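## Task

Use three of the four blocks to form the word "YES": all three must rest entirely on the mat, side by side in a tight straight line, reading left to right on their upper faces from the viewpoint of the robot's base, each letter upright from that side. The leftover block must end up off the mat. The result only counts if it holds without the robot's help, and the gripper must release and withdraw at the end.

## Robot and tools

Robot: one six-joint UR7e-style arm (ur7e_grip50) with a two-finger parallel gripper. The pads open to 50 mm at most; the fingertips extend 17.5 mm past end_effector_position, which is the point midway between the pads. In the gripper's own axes the fingers point along +z and close along x. A flat plate sticks out about 9 cm from the last joint axis toward the gripper's -y side and rotates with it, so mind it near blocks.

Frame: the scene frame has its origin on the table surface under the arm base, +z up, and +y to the left when facing +x. Positions are in metres; orientations are quaternions written w, x, y, z. "Left to right as seen from the base" means looking along +x, so left is +y. The reported hand position may be a little off, more so at long reach.

The row (used by all motion tools): a single list of 10 numbers for the one arm: x, y, z, qw, qx, qy, qz, position, force_limit, speed. The first seven are an absolute target pose of the gripper in the scene frame, not an offset. position: +1 fully open, about -0.65 pads touching, -1 to grip (closes until blocked). force_limit -1..1 maps to roughly 20 / 102 / 185 N per pad (actual may be ~17% more). speed -1..1 maps to 20 / 85 / 150 mm/s of gap change. To hold an orientation, repeat the intended quaternion in every row rather than copying the drifted value from a result.

Tools:
- execute_actions {"actions": [...], "pictures": bool}. Empty list = LOOK (state plus images). One action {"rows": [[10 numbers], ...], "steps": n}: up to 15 rows and 15 steps of 1/30 s; each row is one step, the last row repeats if rows run out; at least 4 steps. One wait {"steps": n} up to 300, counted from the previous result including your thinking time. Per step the commanded pose is clipped to within 100 mm and 16 degrees of the measured pose, so far targets need several calls. A target farther than 0.6 m from the last reported position along any gripper axis is refused and nothing is sent. The last 4 steps of an action run after the result is returned.
- move {target: one row, speed: 0.002-0.5 m/s (default 0.25; turning up to twice that in rad/s), stop_force: optional 9-40 N}. Straight-line path to the absolute pose, 0.5 to 10 s long; it does not avoid obstacles. stop_force halts the path when the wrist sensor feels that much extra push against the direction of travel, then backs off 2 steps; use it with very slow speed when lowering onto something, not on turning moves, and omit it when leaving a surface. Finger values in the row are applied at the start.
- wait {seconds: 0-10}: lets time pass without new commands.
- zoom_image {camera: cam_high | cam_low | cam_wrist, region: [x0, y0, x1, y1]} in pixels of that camera's last image (max 504x504); useful for reading letters on blocks. cam_high and cam_low are 896x504, cam_wrist 616x616 fisheye.
- read_manual {section: "licences"}: licence text only.
- finished_scene {scene: 1 or 2}: ends and grades the current scene, irreversible; its result gives the next task.

Results: state line with end_effector_position, end_effector_quat_wxyz and velocities; Joint positions; Wrist force and Wrist torque in gripper axes (offset up to ~4 N, noise ~2.4 N, saturates ~50 N; "no reading" is normal at start). "Hand target" shows where the controller is heading. HELD marks steps the clearance check blocked; "pose unreachable" means it altered the command. A move adds a "move:" line: done, off_target, moving, held, fault or contact (stop_force triggered), plus limits such as paced (pose clipped) or held, and the distance to target. Gripper object_status: 0 moving, 1 blocked while opening, 2 blocked while closing (a proper grasp), 3 reached commanded position or pads met (usually nothing held). Changing position by at least 0.01 is needed for new force or speed to apply. Opening is about (250 - position_measured) * 0.202 mm.

Suggested order: LOOK and zoom to identify letters and the mat; pick a block from above with open fingers, descend slowly, close with -1 and confirm status 2; lift, carry, lower gently onto the mat, open, rise. Rotate the gripper about z to turn letters upright. Push or carry the unused block clear of the mat. Finally open and move up and away, then call finished_scene.

Avoid: knocking anything off the table (instant failure); dropping or slamming blocks; pressing into the table or blocks, since the stiff arm faults at 150 N external force or when joint torque hits its limit (wrist joints 26 N m), costing a 10 s stop. Holding loads heats motors; a MOTOR HOT warning comes at 70 °C and the brakes engage at 85 °C. Occasional outside tugs on held objects or pushes on loose ones may happen, so recheck positions before finishing.

Each tool is called after ">>>" by a JSON object that holds its "api" and its "payload".

## Session

>>> {"api": "execute_actions", "payload": {"actions": []}}

Scene clock: 0.00 s of 7600.00 s.
end_effector_position=(+0.8459, +0.2575, +0.3749) position_measured=3 object_status=3 end_effector_quat_wxyz=(+0.729, -0.414, +0.498, -0.221) end_effector_velocity=(+0.000, -0.000, -0.000) end_effector_angular_velocity=(+0.000, +0.000, -0.001)
Joint positions: [-0.012 -0.383  1.272 -4.488 -1.289 -2.286]
Joint velocities: [-0.     0.001 -0.    -0.    -0.001  0.   ]
Motor temperatures (°C, as the motors report them): [27 26 25 40 31 31]
Wrist force (N, on the end effector, along its own x y z axes, offset not removed): no reading
Wrist torque (N m, same axes, about the end effector's origin, offset not removed): no reading
Hand target: +0.846, +0.258, +0.375; +0.729, -0.414, +0.498, -0.221

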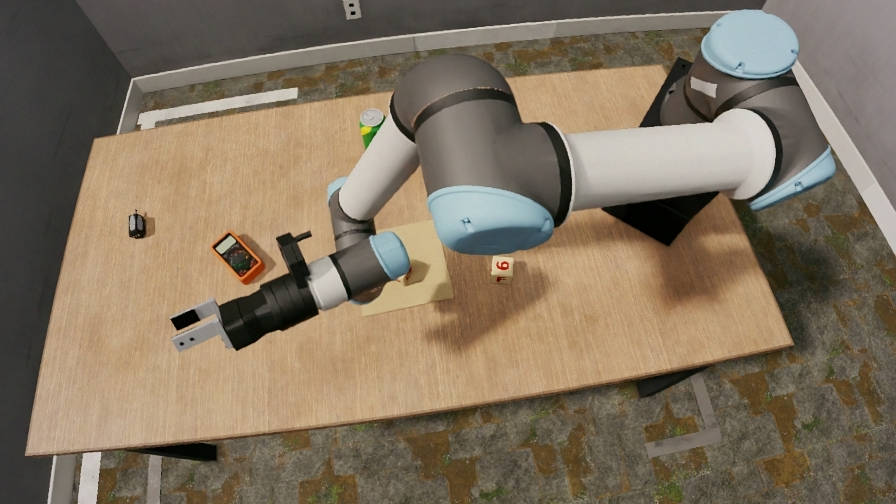

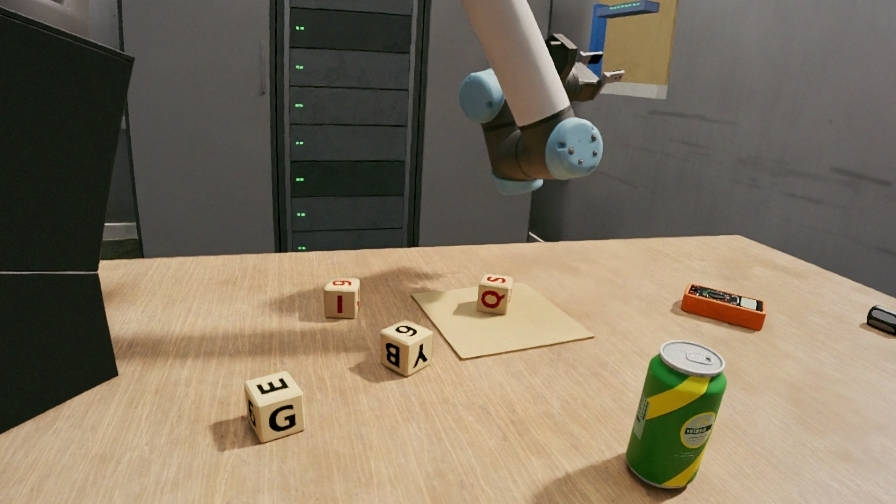

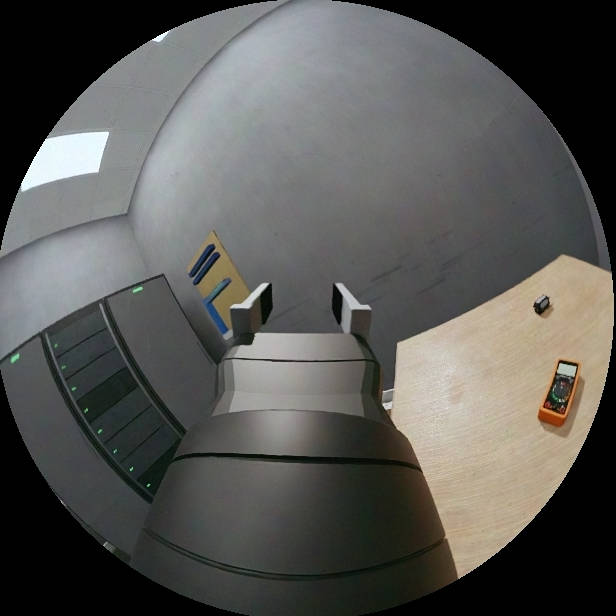

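>>> {"api": "move", "payload": {"target": [0.5,0.05,0.35,0,0.7071,-0.7071,0,1,0,0], "speed": 0.3}}

Scene clock: 3.80 s of 7600.00 s.
end_effector_position=(+0.4999, +0.0497, +0.3500) position_measured=3 object_status=3 end_effector_quat_wxyz=(-0.000, +0.707, -0.707, +0.000) end_effector_velocity=(-0.001, -0.001, +0.000) end_effector_angular_velocity=(-0.004, +0.007, +0.001)
Joint positions: [-0.436 -1.608  2.284 -2.36  -1.286 -3.503]
Joint velocities: [ 0.001  0.001 -0.003  0.008 -0.006 -0.001]
Motor temperatures (°C, as the motors report them): [27 26 25 40 31 31]
Wrist force (N, on the end effector, along its own x y z axes, offset not removed): [-1.9 3.3 -1.4]
Wrist torque (N m, same axes, about the end effector's origin, offset not removed): [0.32 0.38 0.06]
Hand target: +0.500, +0.050, +0.350; +0.000, +0.707, -0.707, -0.000
Off the commanded pose: 0.000 m, 0 deg.
Kept back: nothing.
move: done

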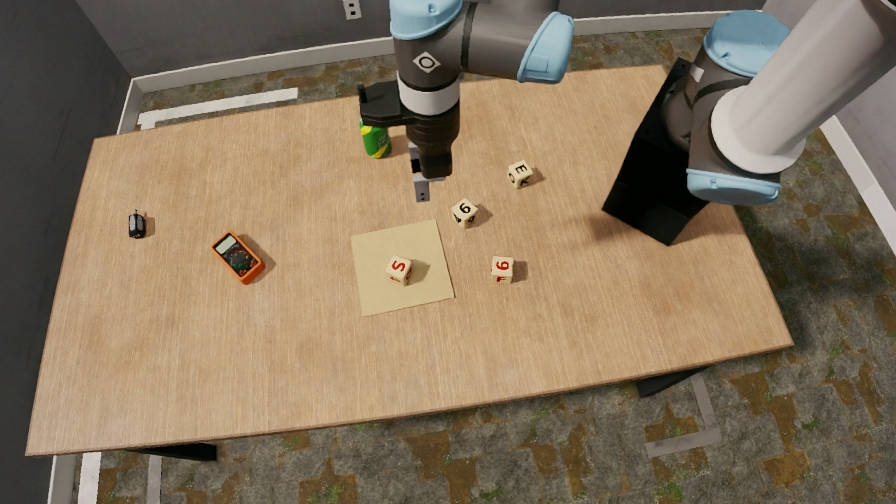

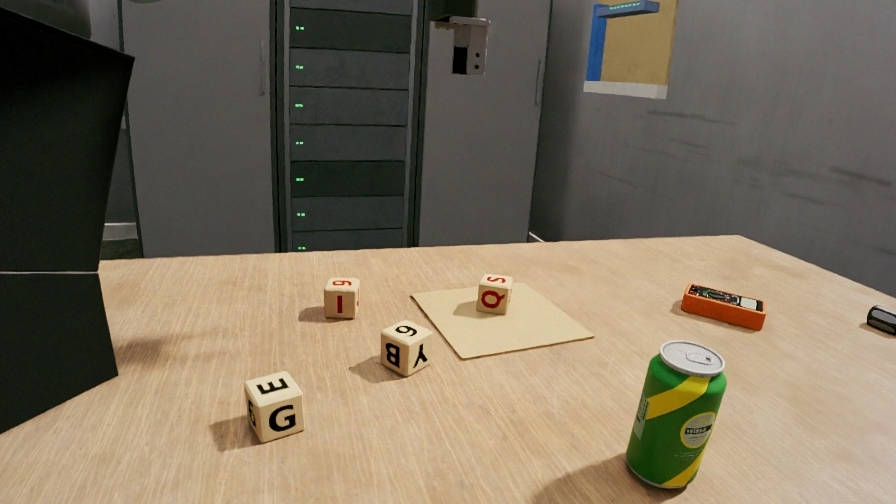

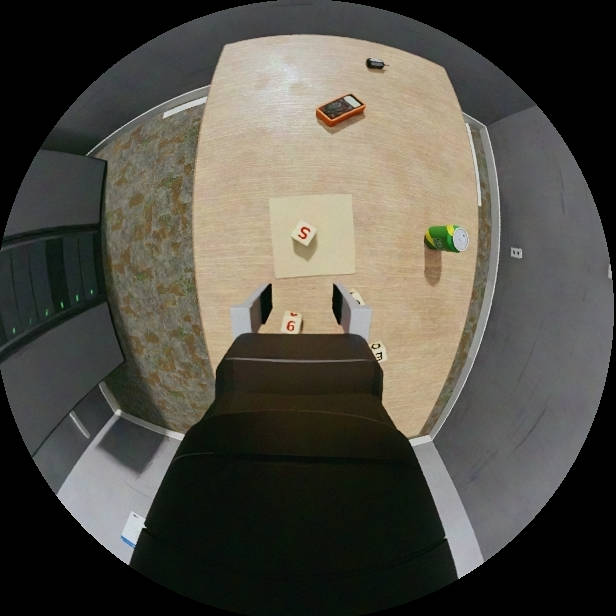

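>>> {"api": "move", "payload": {"target": [0.37,-0.03,0.22,0,0.7071,-0.7071,0,1,0,0]}}

>>> {"api": "zoom_image", "payload": {"camera": "cam_wrist", "region": [180,100,440,360]}}

>>> {"api": "zoom_image", "payload": {"camera": "cam_high", "region": [330,130,570,330]}}

Scene clock: 5.50 s of 7600.00 s.
end_effector_position=(+0.3701, -0.0299, +0.2203) position_measured=3 object_status=3 end_effector_quat_wxyz=(+0.000, +0.707, -0.707, -0.000) end_effector_velocity=(+0.000, -0.001, -0.001) end_effector_angular_velocity=(-0.001, -0.005, +0.000)
Joint positions: [-0.696 -1.273  2.675 -3.006 -1.267 -3.774]
Joint velocities: [-0.002  0.01   0.002 -0.016  0.002 -0.001]
Motor temperatures (°C, as the motors report them): [27 26 25 40 31 31]
Wrist force (N, on the end effector, along its own x y z axes, offset not removed): [-0.9 0.7 -1.9]
Wrist torque (N m, same axes, about the end effector's origin, offset not removed): [-0.09 0.25 0.11]
Hand target: +0.370, -0.030, +0.220; -0.000, +0.707, -0.707, -0.000
Off the commanded pose: 0.000 m, 0 deg.
Kept back: nothing.
move: done

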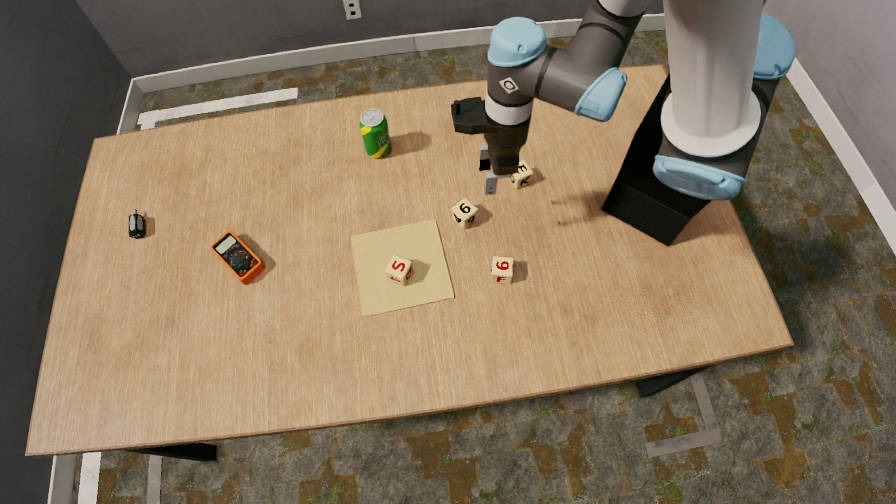

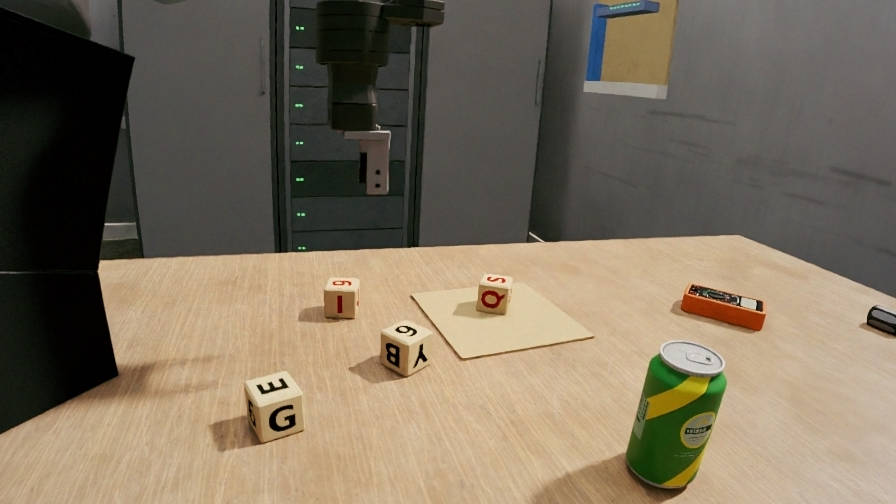

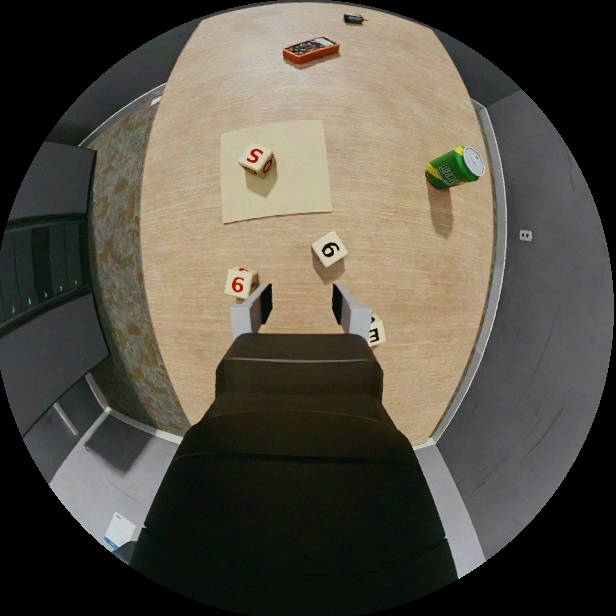

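Region (180, 100, 440, 360) of cam_wrist's 616x616 image, scaled by 1.938, with more detail than that image has.

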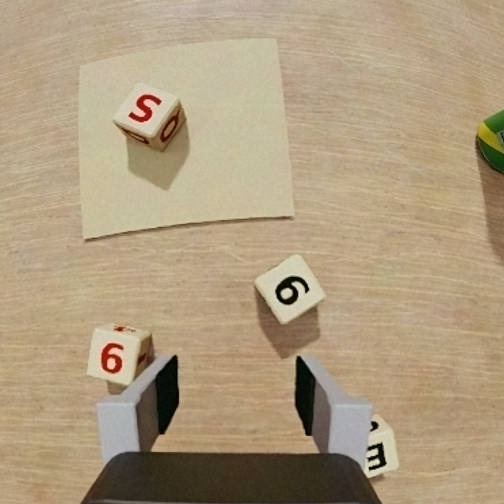

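Region (330, 130, 570, 330) of cam_high's 896x504 image, scaled by 2.100, with more detail than that image has.

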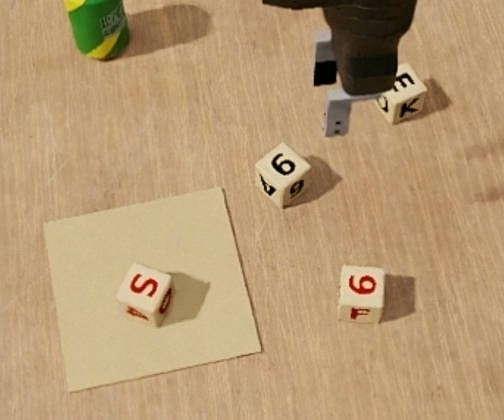

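>>> {"api": "move", "payload": {"target": [0.40,-0.078,0.10,0,0.317,-0.948,0,1,-0.5,0]}}

Scene clock: 8.60 s of 7600.00 s.
end_effector_position=(+0.4001, -0.0780, +0.1002) position_measured=3 object_status=3 end_effector_quat_wxyz=(+0.000, -0.317, +0.948, +0.000) end_effector_velocity=(-0.000, -0.000, -0.001) end_effector_angular_velocity=(-0.002, +0.001, -0.009)
Joint positions: [-0.591 -0.761  2.456 -3.333 -1.272 -2.739]
Joint velocities: [ 0.002  0.004 -0.002 -0.003 -0.002  0.011]
Motor temperatures (°C, as the motors report them): [27 26 25 40 31 31]
Wrist force (N, on the end effector, along its own x y z axes, offset not removed): [-1.8 2.4 -2.1]
Wrist torque (N m, same axes, about the end effector's origin, offset not removed): [0.16 0.47 0.09]
Hand target: +0.400, -0.078, +0.100; -0.000, -0.317, +0.948, -0.000
Off the commanded pose: 0.000 m, 0 deg.
Kept back: nothing.
move: done

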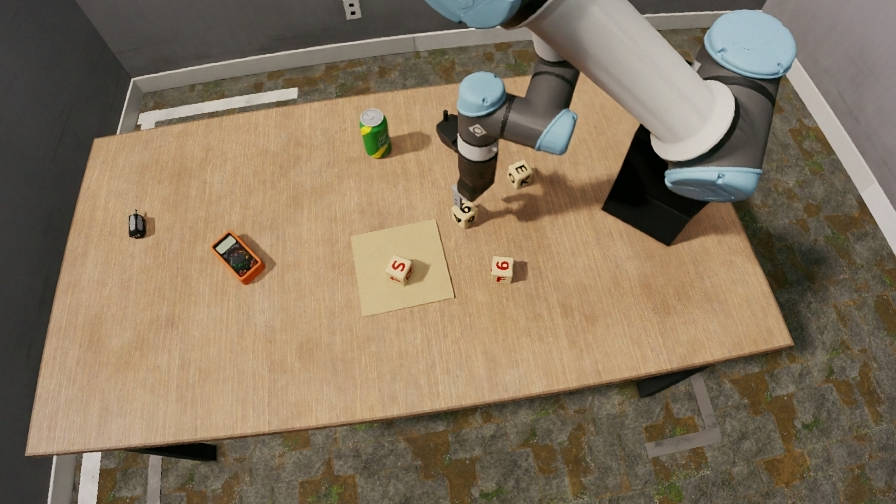

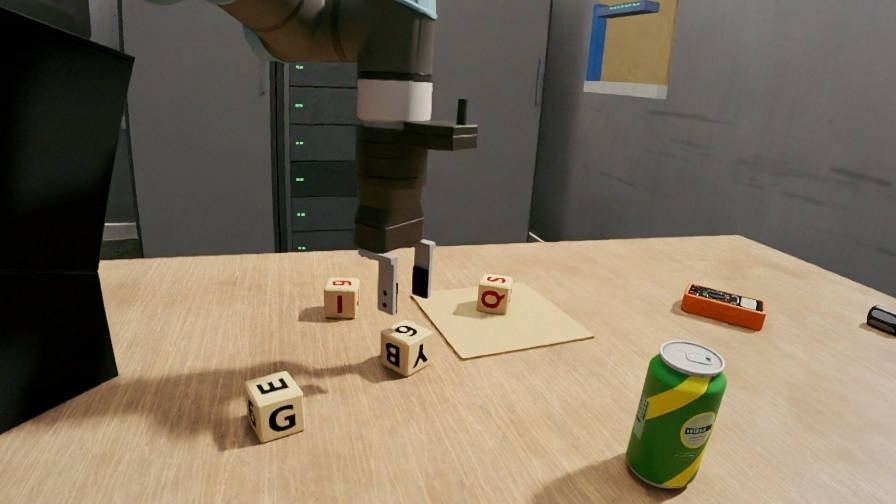

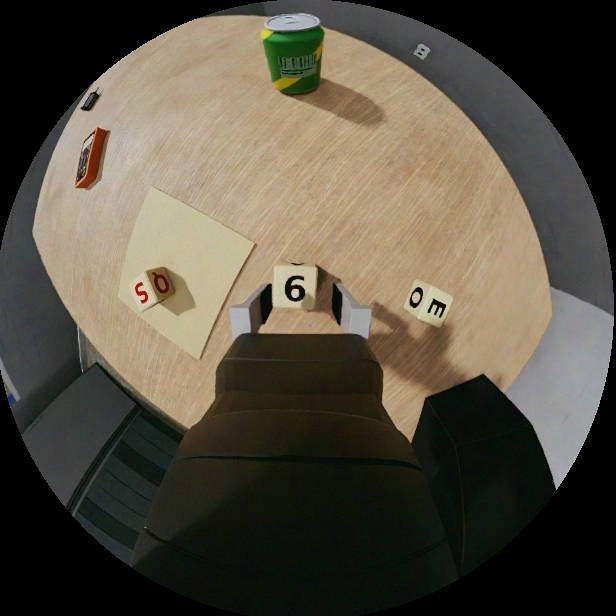

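>>> {"api": "move", "payload": {"target": [0.405,-0.074,0.085,0.121,0.293,-0.876,-0.363,1,-0.5,0]}}

>>> {"api": "move", "payload": {"target": [0.405,-0.074,0.05,0.121,0.293,-0.876,-0.363,1,-0.5,0], "speed": 0.08}}

Scene clock: 11.10 s of 7600.00 s.
end_effector_position=(+0.4050, -0.0740, +0.0851) position_measured=3 object_status=3 end_effector_quat_wxyz=(-0.121, -0.293, +0.876, +0.363) end_effector_velocity=(-0.001, +0.001, -0.001) end_effector_angular_velocity=(+0.008, +0.006, +0.001)
Joint positions: [-0.677 -0.675  1.882 -1.984 -1.138 -3.145]
Joint velocities: [ 0.002  0.006 -0.007  0.013  0.    -0.004]
Motor temperatures (°C, as the motors report them): [27 26 25 40 31 31]
Wrist force (N, on the end effector, along its own x y z axes, offset not removed): [-0.1 3.0 -2.6]
Wrist torque (N m, same axes, about the end effector's origin, offset not removed): [0.23 0.19 0.14]
Hand target: +0.405, -0.074, +0.085; -0.121, -0.293, +0.876, +0.363
Off the commanded pose: 0.000 m, 0 deg.
Kept back: nothing.
move: done

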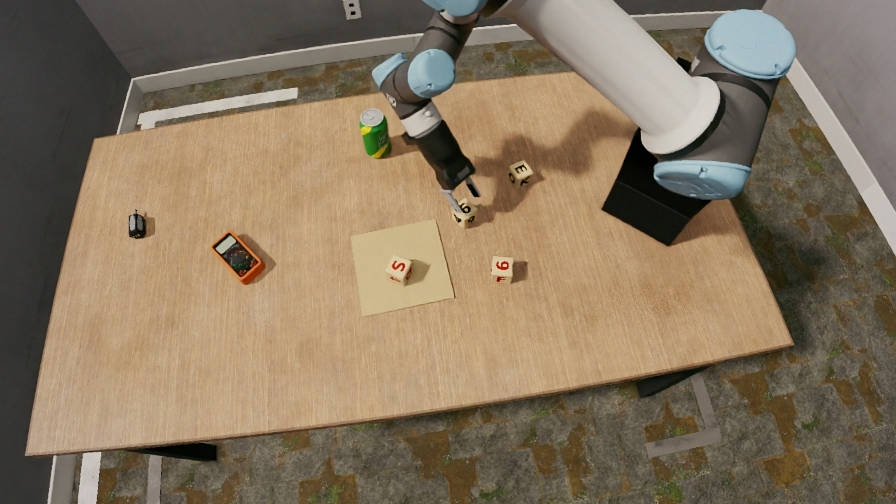

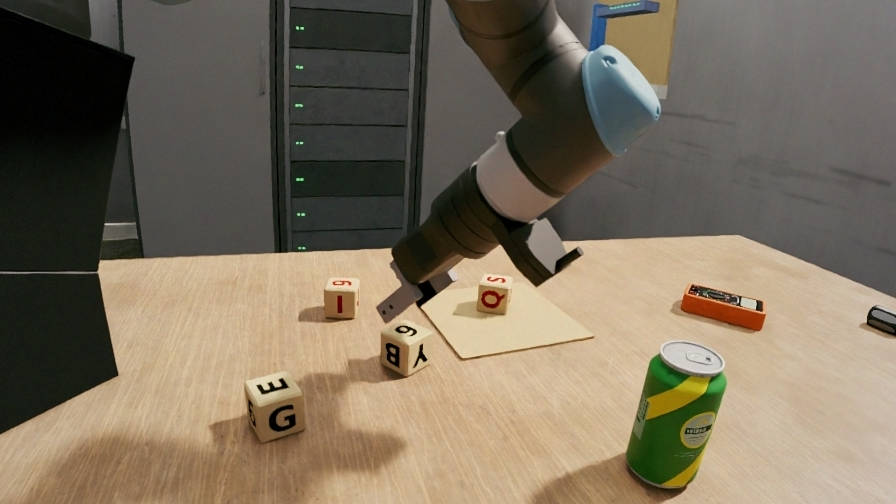

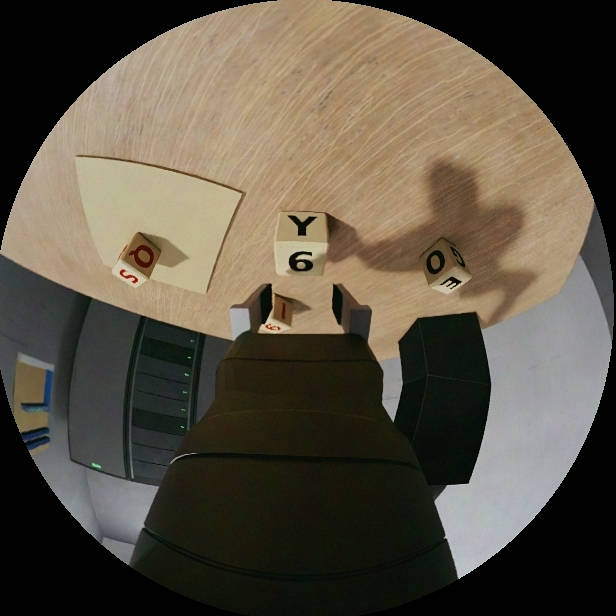

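Scene clock: 11.97 s of 7600.00 s.
end_effector_position=(+0.4050, -0.0740, +0.0501) position_measured=3 object_status=3 end_effector_quat_wxyz=(-0.121, -0.293, +0.876, +0.363) end_effector_velocity=(-0.001, +0.001, -0.001) end_effector_angular_velocity=(+0.002, +0.002, -0.002)
Joint positions: [-0.658 -0.593  1.846 -2.035 -1.124 -3.13 ]
Joint velocities: [ 0.001  0.004 -0.002  0.001  0.001  0.001]
Motor temperatures (°C, as the motors report them): [27 26 25 40 31 31]
Wrist force (N, on the end effector, along its own x y z axes, offset not removed): [-1.7 1.6 -1.8]
Wrist torque (N m, same axes, about the end effector's origin, offset not removed): [0.07 0.44 0.15]
Hand target: +0.405, -0.074, +0.050; -0.121, -0.293, +0.876, +0.363
Off the commanded pose: 0.000 m, 0 deg.
Kept back: nothing.
move: done

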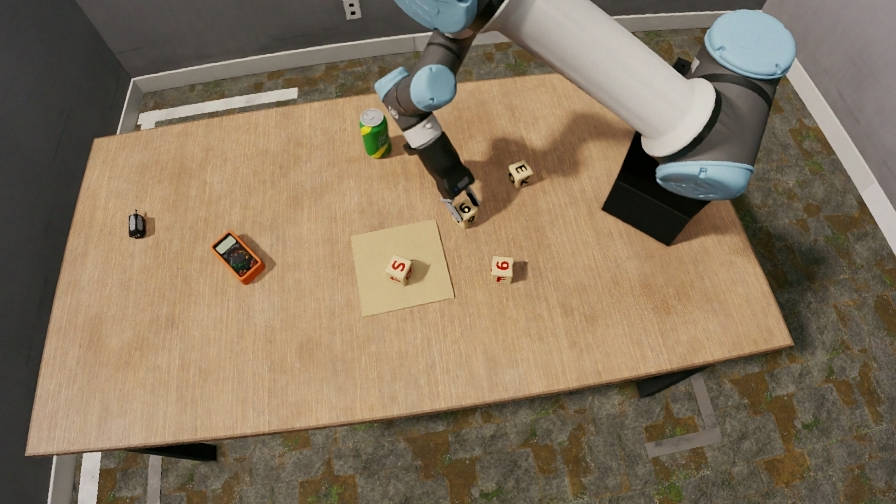

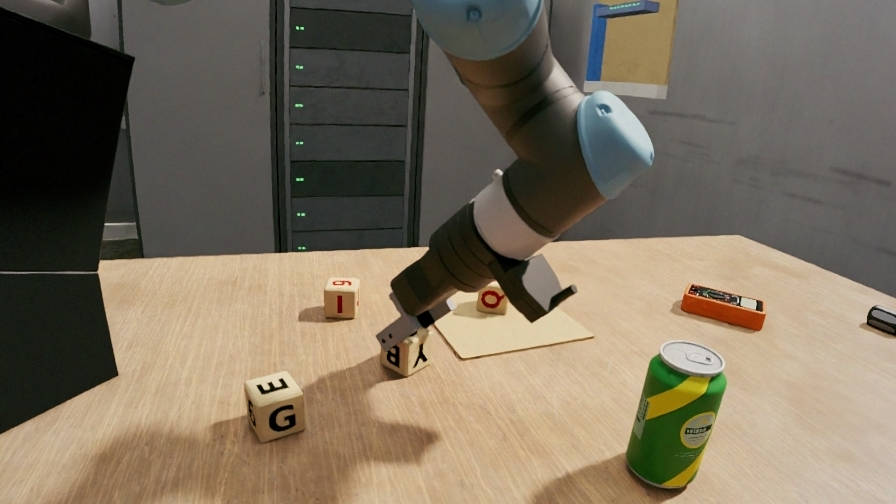

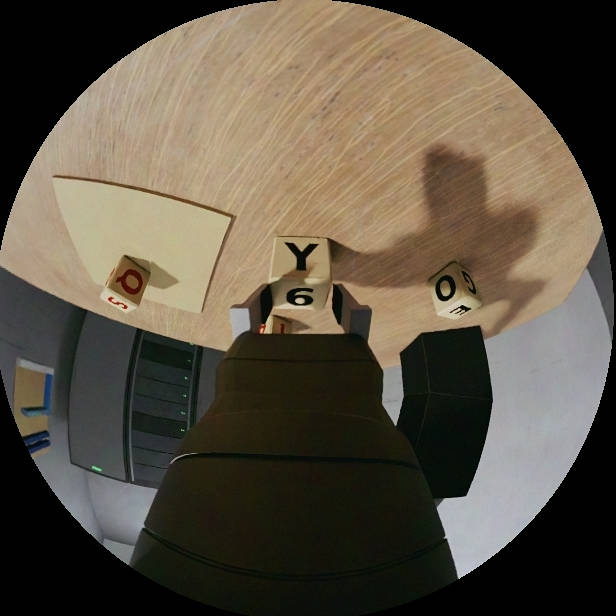

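>>> {"api": "move", "payload": {"target": [0.409,-0.077,0.026,0.121,0.293,-0.876,-0.363,1,-0.5,0], "speed": 0.05}}

>>> {"api": "move", "payload": {"target": [0.409,-0.077,0.026,0.121,0.293,-0.876,-0.363,-1,-0.5,0]}}

Scene clock: 13.07 s of 7600.00 s.
end_effector_position=(+0.4090, -0.0770, +0.0261) position_measured=3 object_status=3 end_effector_quat_wxyz=(-0.121, -0.293, +0.876, +0.363) end_effector_velocity=(+0.000, +0.000, -0.001) end_effector_angular_velocity=(+0.001, -0.000, -0.001)
Joint positions: [-0.645 -0.535  1.803 -2.056 -1.115 -3.12 ]
Joint velocities: [ 0.001  0.002 -0.002  0.001  0.001  0.   ]
Motor temperatures (°C, as the motors report them): [27 26 25 40 31 31]
Wrist force (N, on the end effector, along its own x y z axes, offset not removed): [0.1 1.8 -3.3]
Wrist torque (N m, same axes, about the end effector's origin, offset not removed): [0.10 0.19 0.22]
Hand target: +0.409, -0.077, +0.026; -0.121, -0.293, +0.876, +0.363
Off the commanded pose: 0.000 m, 0 deg.
Kept back: nothing.
move: done

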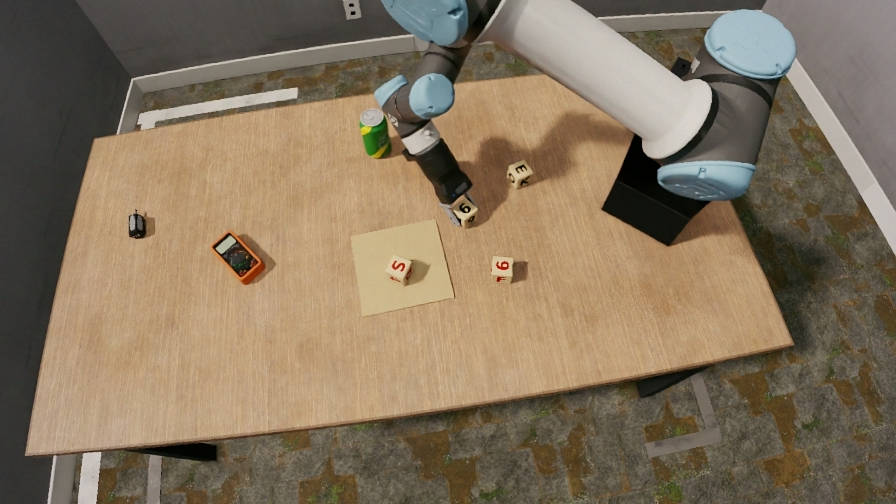

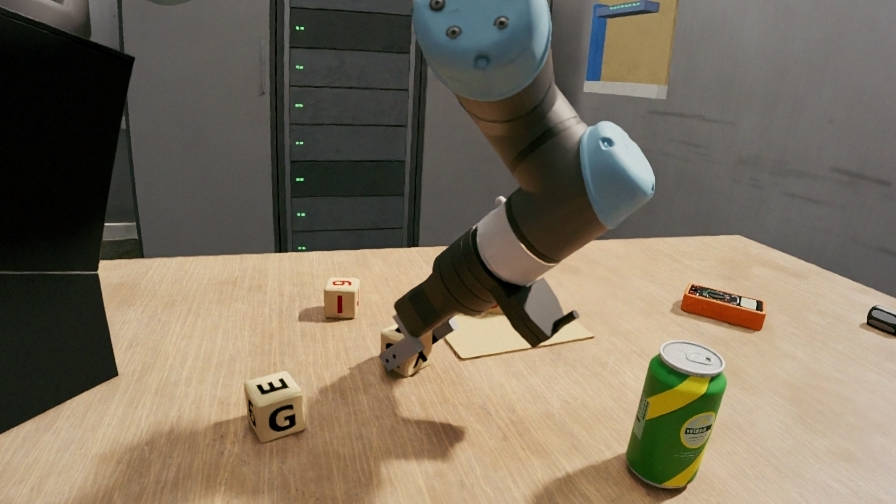

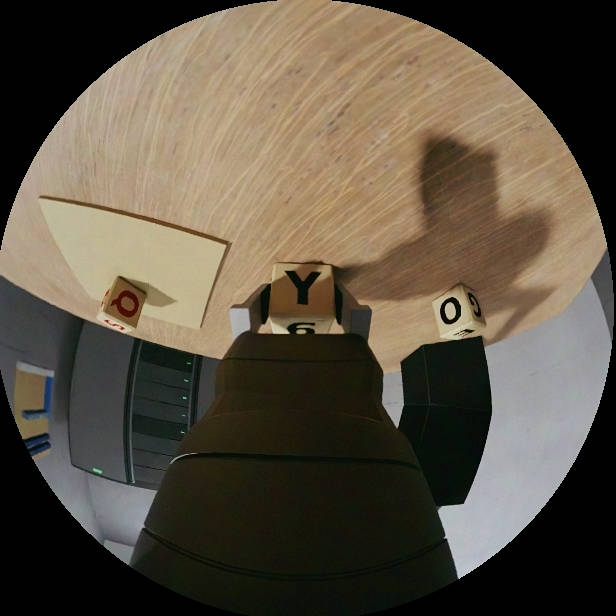

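Scene clock: 13.77 s of 7600.00 s.
end_effector_position=(+0.4090, -0.0770, +0.0260) position_measured=32 object_status=2 end_effector_quat_wxyz=(-0.121, -0.293, +0.876, +0.363) end_effector_velocity=(+0.000, -0.000, +0.000) end_effector_angular_velocity=(-0.001, +0.000, +0.001)
Joint positions: [-0.645 -0.534  1.803 -2.056 -1.115 -3.12 ]
Joint velocities: [ 0.    -0.    -0.001  0.001 -0.001 -0.   ]
Motor temperatures (°C, as the motors report them): [27 26 25 40 31 31]
Wrist force (N, on the end effector, along its own x y z axes, offset not removed): [-1.8 4.6 -6.1]
Wrist torque (N m, same axes, about the end effector's origin, offset not removed): [0.13 0.45 0.04]
Hand target: +0.409, -0.077, +0.026; -0.121, -0.293, +0.876, +0.363
Off the commanded pose: 0.000 m, 0 deg.
Kept back: nothing.
move: done

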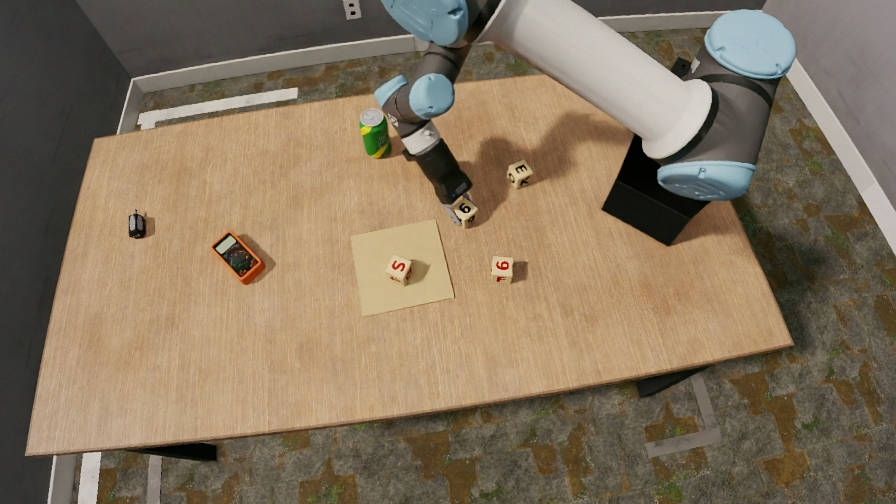

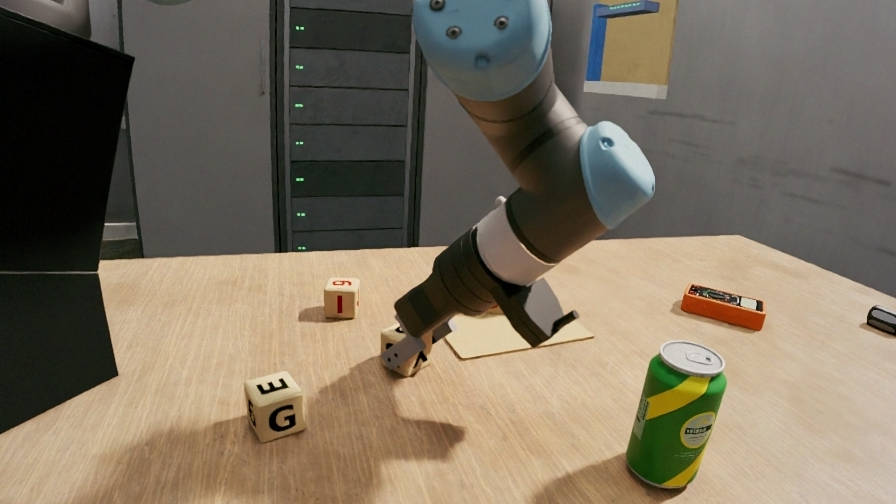

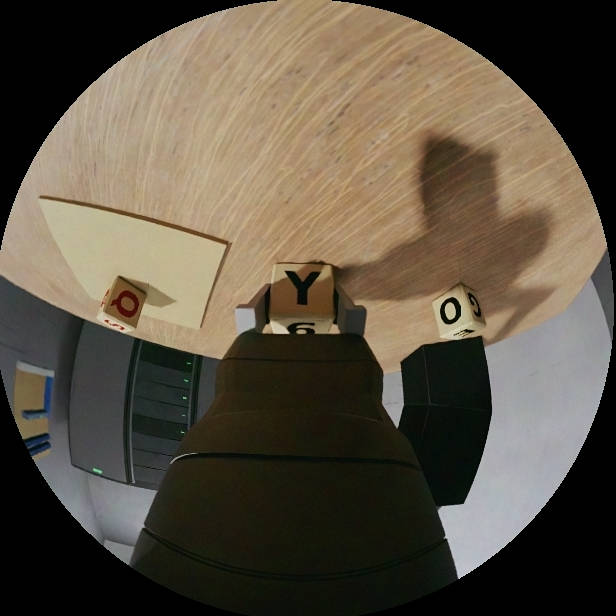

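>>> {"api": "move", "payload": {"target": [0.412,-0.072,0.11,0.121,0.293,-0.876,-0.363,-1,-0.5,0], "speed": 0.15}}

>>> {"api": "move", "payload": {"target": [0.505,0.075,0.09,-0.2706,0.6533,-0.6533,0.2706,-1,-0.5,0], "speed": 0.3}}

>>> {"api": "move", "payload": {"target": [0.505,0.075,0.04,-0.2706,0.6533,-0.6533,0.2706,-1,-0.5,0], "speed": 0.08}}

Scene clock: 15.20 s of 7600.00 s.
end_effector_position=(+0.4120, -0.0720, +0.1099) position_measured=32 object_status=2 end_effector_quat_wxyz=(-0.121, -0.293, +0.876, +0.363) end_effector_velocity=(+0.001, -0.000, +0.001) end_effector_angular_velocity=(-0.001, -0.003, +0.000)
Joint positions: [-0.681 -0.73   1.886 -1.931 -1.14  -3.148]
Joint velocities: [-0.    -0.004 -0.     0.001  0.001 -0.   ]
Motor temperatures (°C, as the motors report them): [27 26 25 40 31 31]
Wrist force (N, on the end effector, along its own x y z axes, offset not removed): [1.7 1.1 -1.9]
Wrist torque (N m, same axes, about the end effector's origin, offset not removed): [0.08 -0.16 0.13]
Hand target: +0.412, -0.072, +0.110; -0.121, -0.293, +0.876, +0.363
Off the commanded pose: 0.000 m, 0 deg.
Kept back: nothing.
move: done

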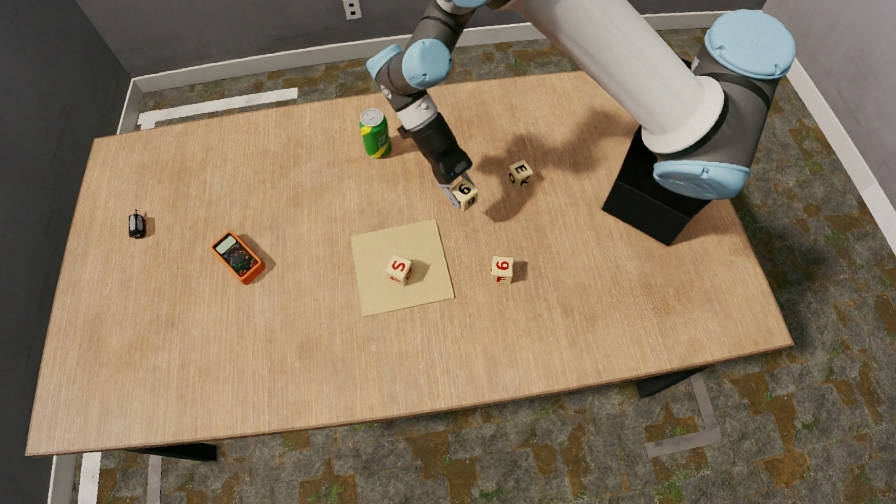

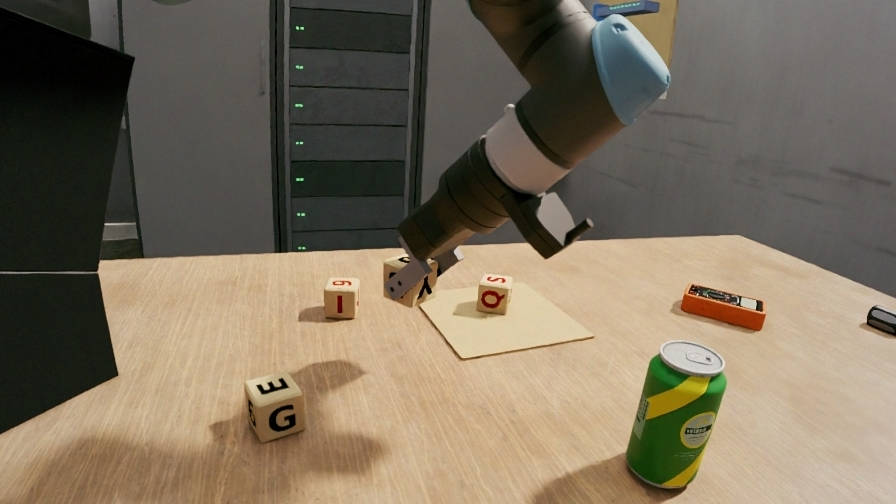

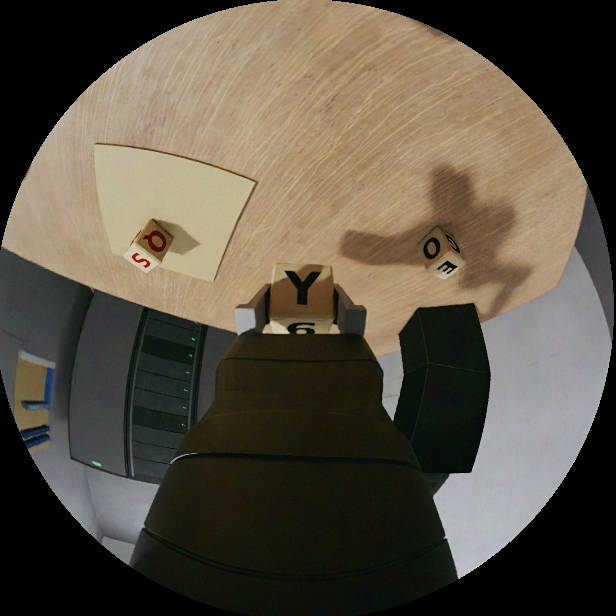

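Scene clock: 18.67 s of 7600.00 s.
end_effector_position=(+0.5050, +0.0748, +0.0899) position_measured=32 object_status=2 end_effector_quat_wxyz=(-0.270, +0.653, -0.654, +0.271) end_effector_velocity=(+0.001, +0.001, -0.001) end_effector_angular_velocity=(-0.002, -0.005, +0.003)
Joint positions: [-0.209 -0.197  2.248 -4.61  -1.305 -3.049]
Joint velocities: [ 0.002  0.004 -0.006 -0.003 -0.002 -0.   ]
Motor temperatures (°C, as the motors report them): [27 26 25 40 31 31]
Wrist force (N, on the end effector, along its own x y z axes, offset not removed): [-0.5 3.9 9.4]
Wrist torque (N m, same axes, about the end effector's origin, offset not removed): [0.10 0.24 0.17]
Hand target: +0.505, +0.075, +0.090; -0.270, +0.653, -0.653, +0.271
Off the commanded pose: 0.000 m, 0 deg.
Kept back: nothing.
move: done

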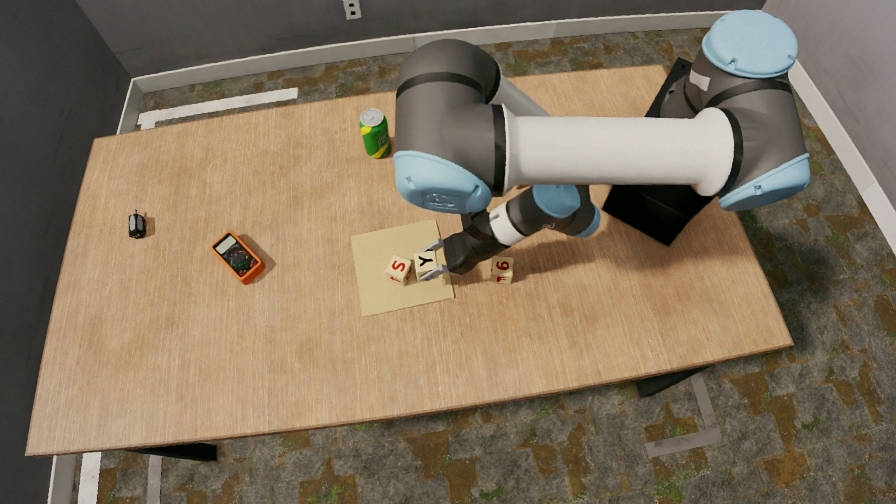

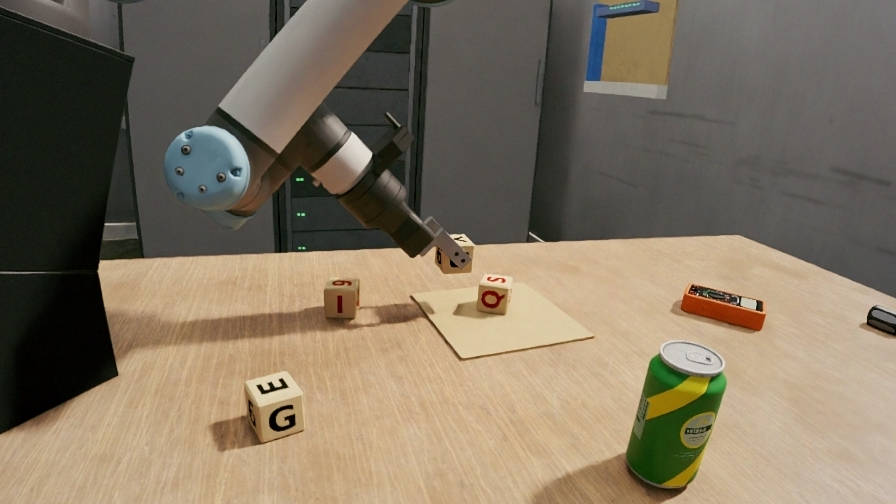

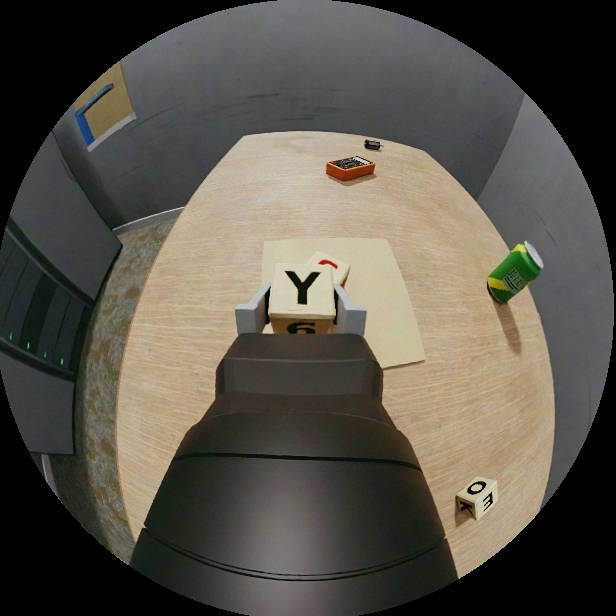

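Scene clock: 19.70 s of 7600.00 s.
end_effector_position=(+0.5050, +0.0750, +0.0401) position_measured=32 object_status=2 end_effector_quat_wxyz=(-0.271, +0.653, -0.653, +0.271) end_effector_velocity=(+0.000, -0.000, -0.001) end_effector_angular_velocity=(-0.000, +0.001, -0.000)
Joint positions: [-0.168 -0.093  2.121 -4.593 -1.339 -3.026]
Joint velocities: [ 0.001  0.002 -0.003  0.002 -0.001  0.   ]
Motor temperatures (°C, as the motors report them): [27 26 25 40 31 31]
Wrist force (N, on the end effector, along its own x y z axes, offset not removed): [-1.6 1.8 -0.2]
Wrist torque (N m, same axes, about the end effector's origin, offset not removed): [0.10 0.33 0.12]
Hand target: +0.505, +0.075, +0.040; -0.271, +0.653, -0.653, +0.271
Off the commanded pose: 0.000 m, 0 deg.
Kept back: nothing.
move: done

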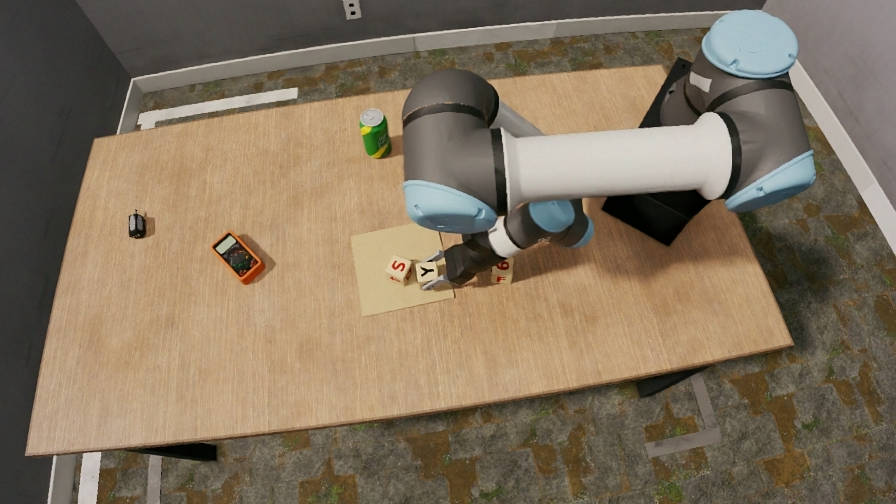

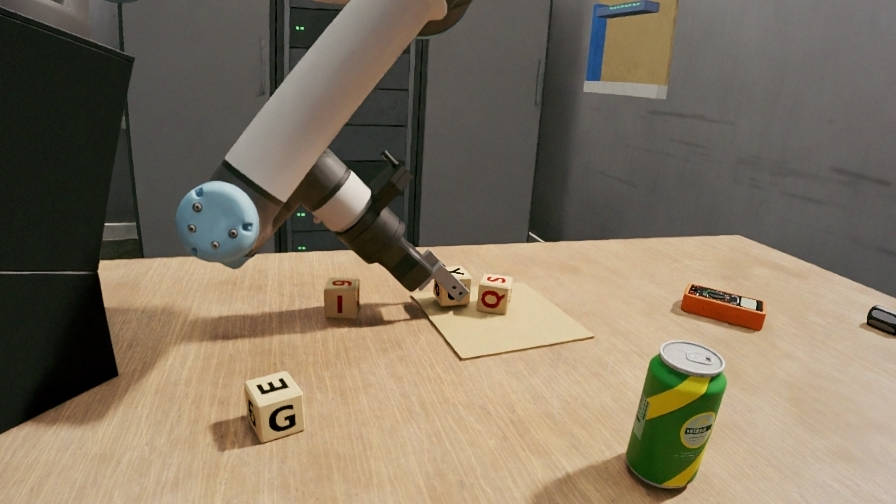

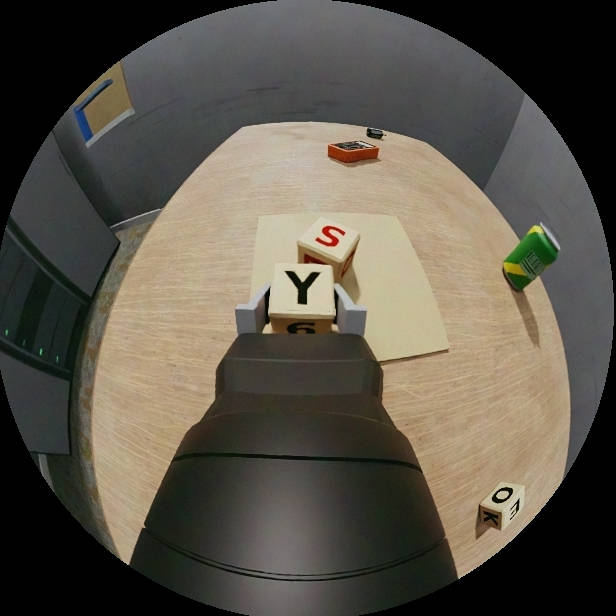

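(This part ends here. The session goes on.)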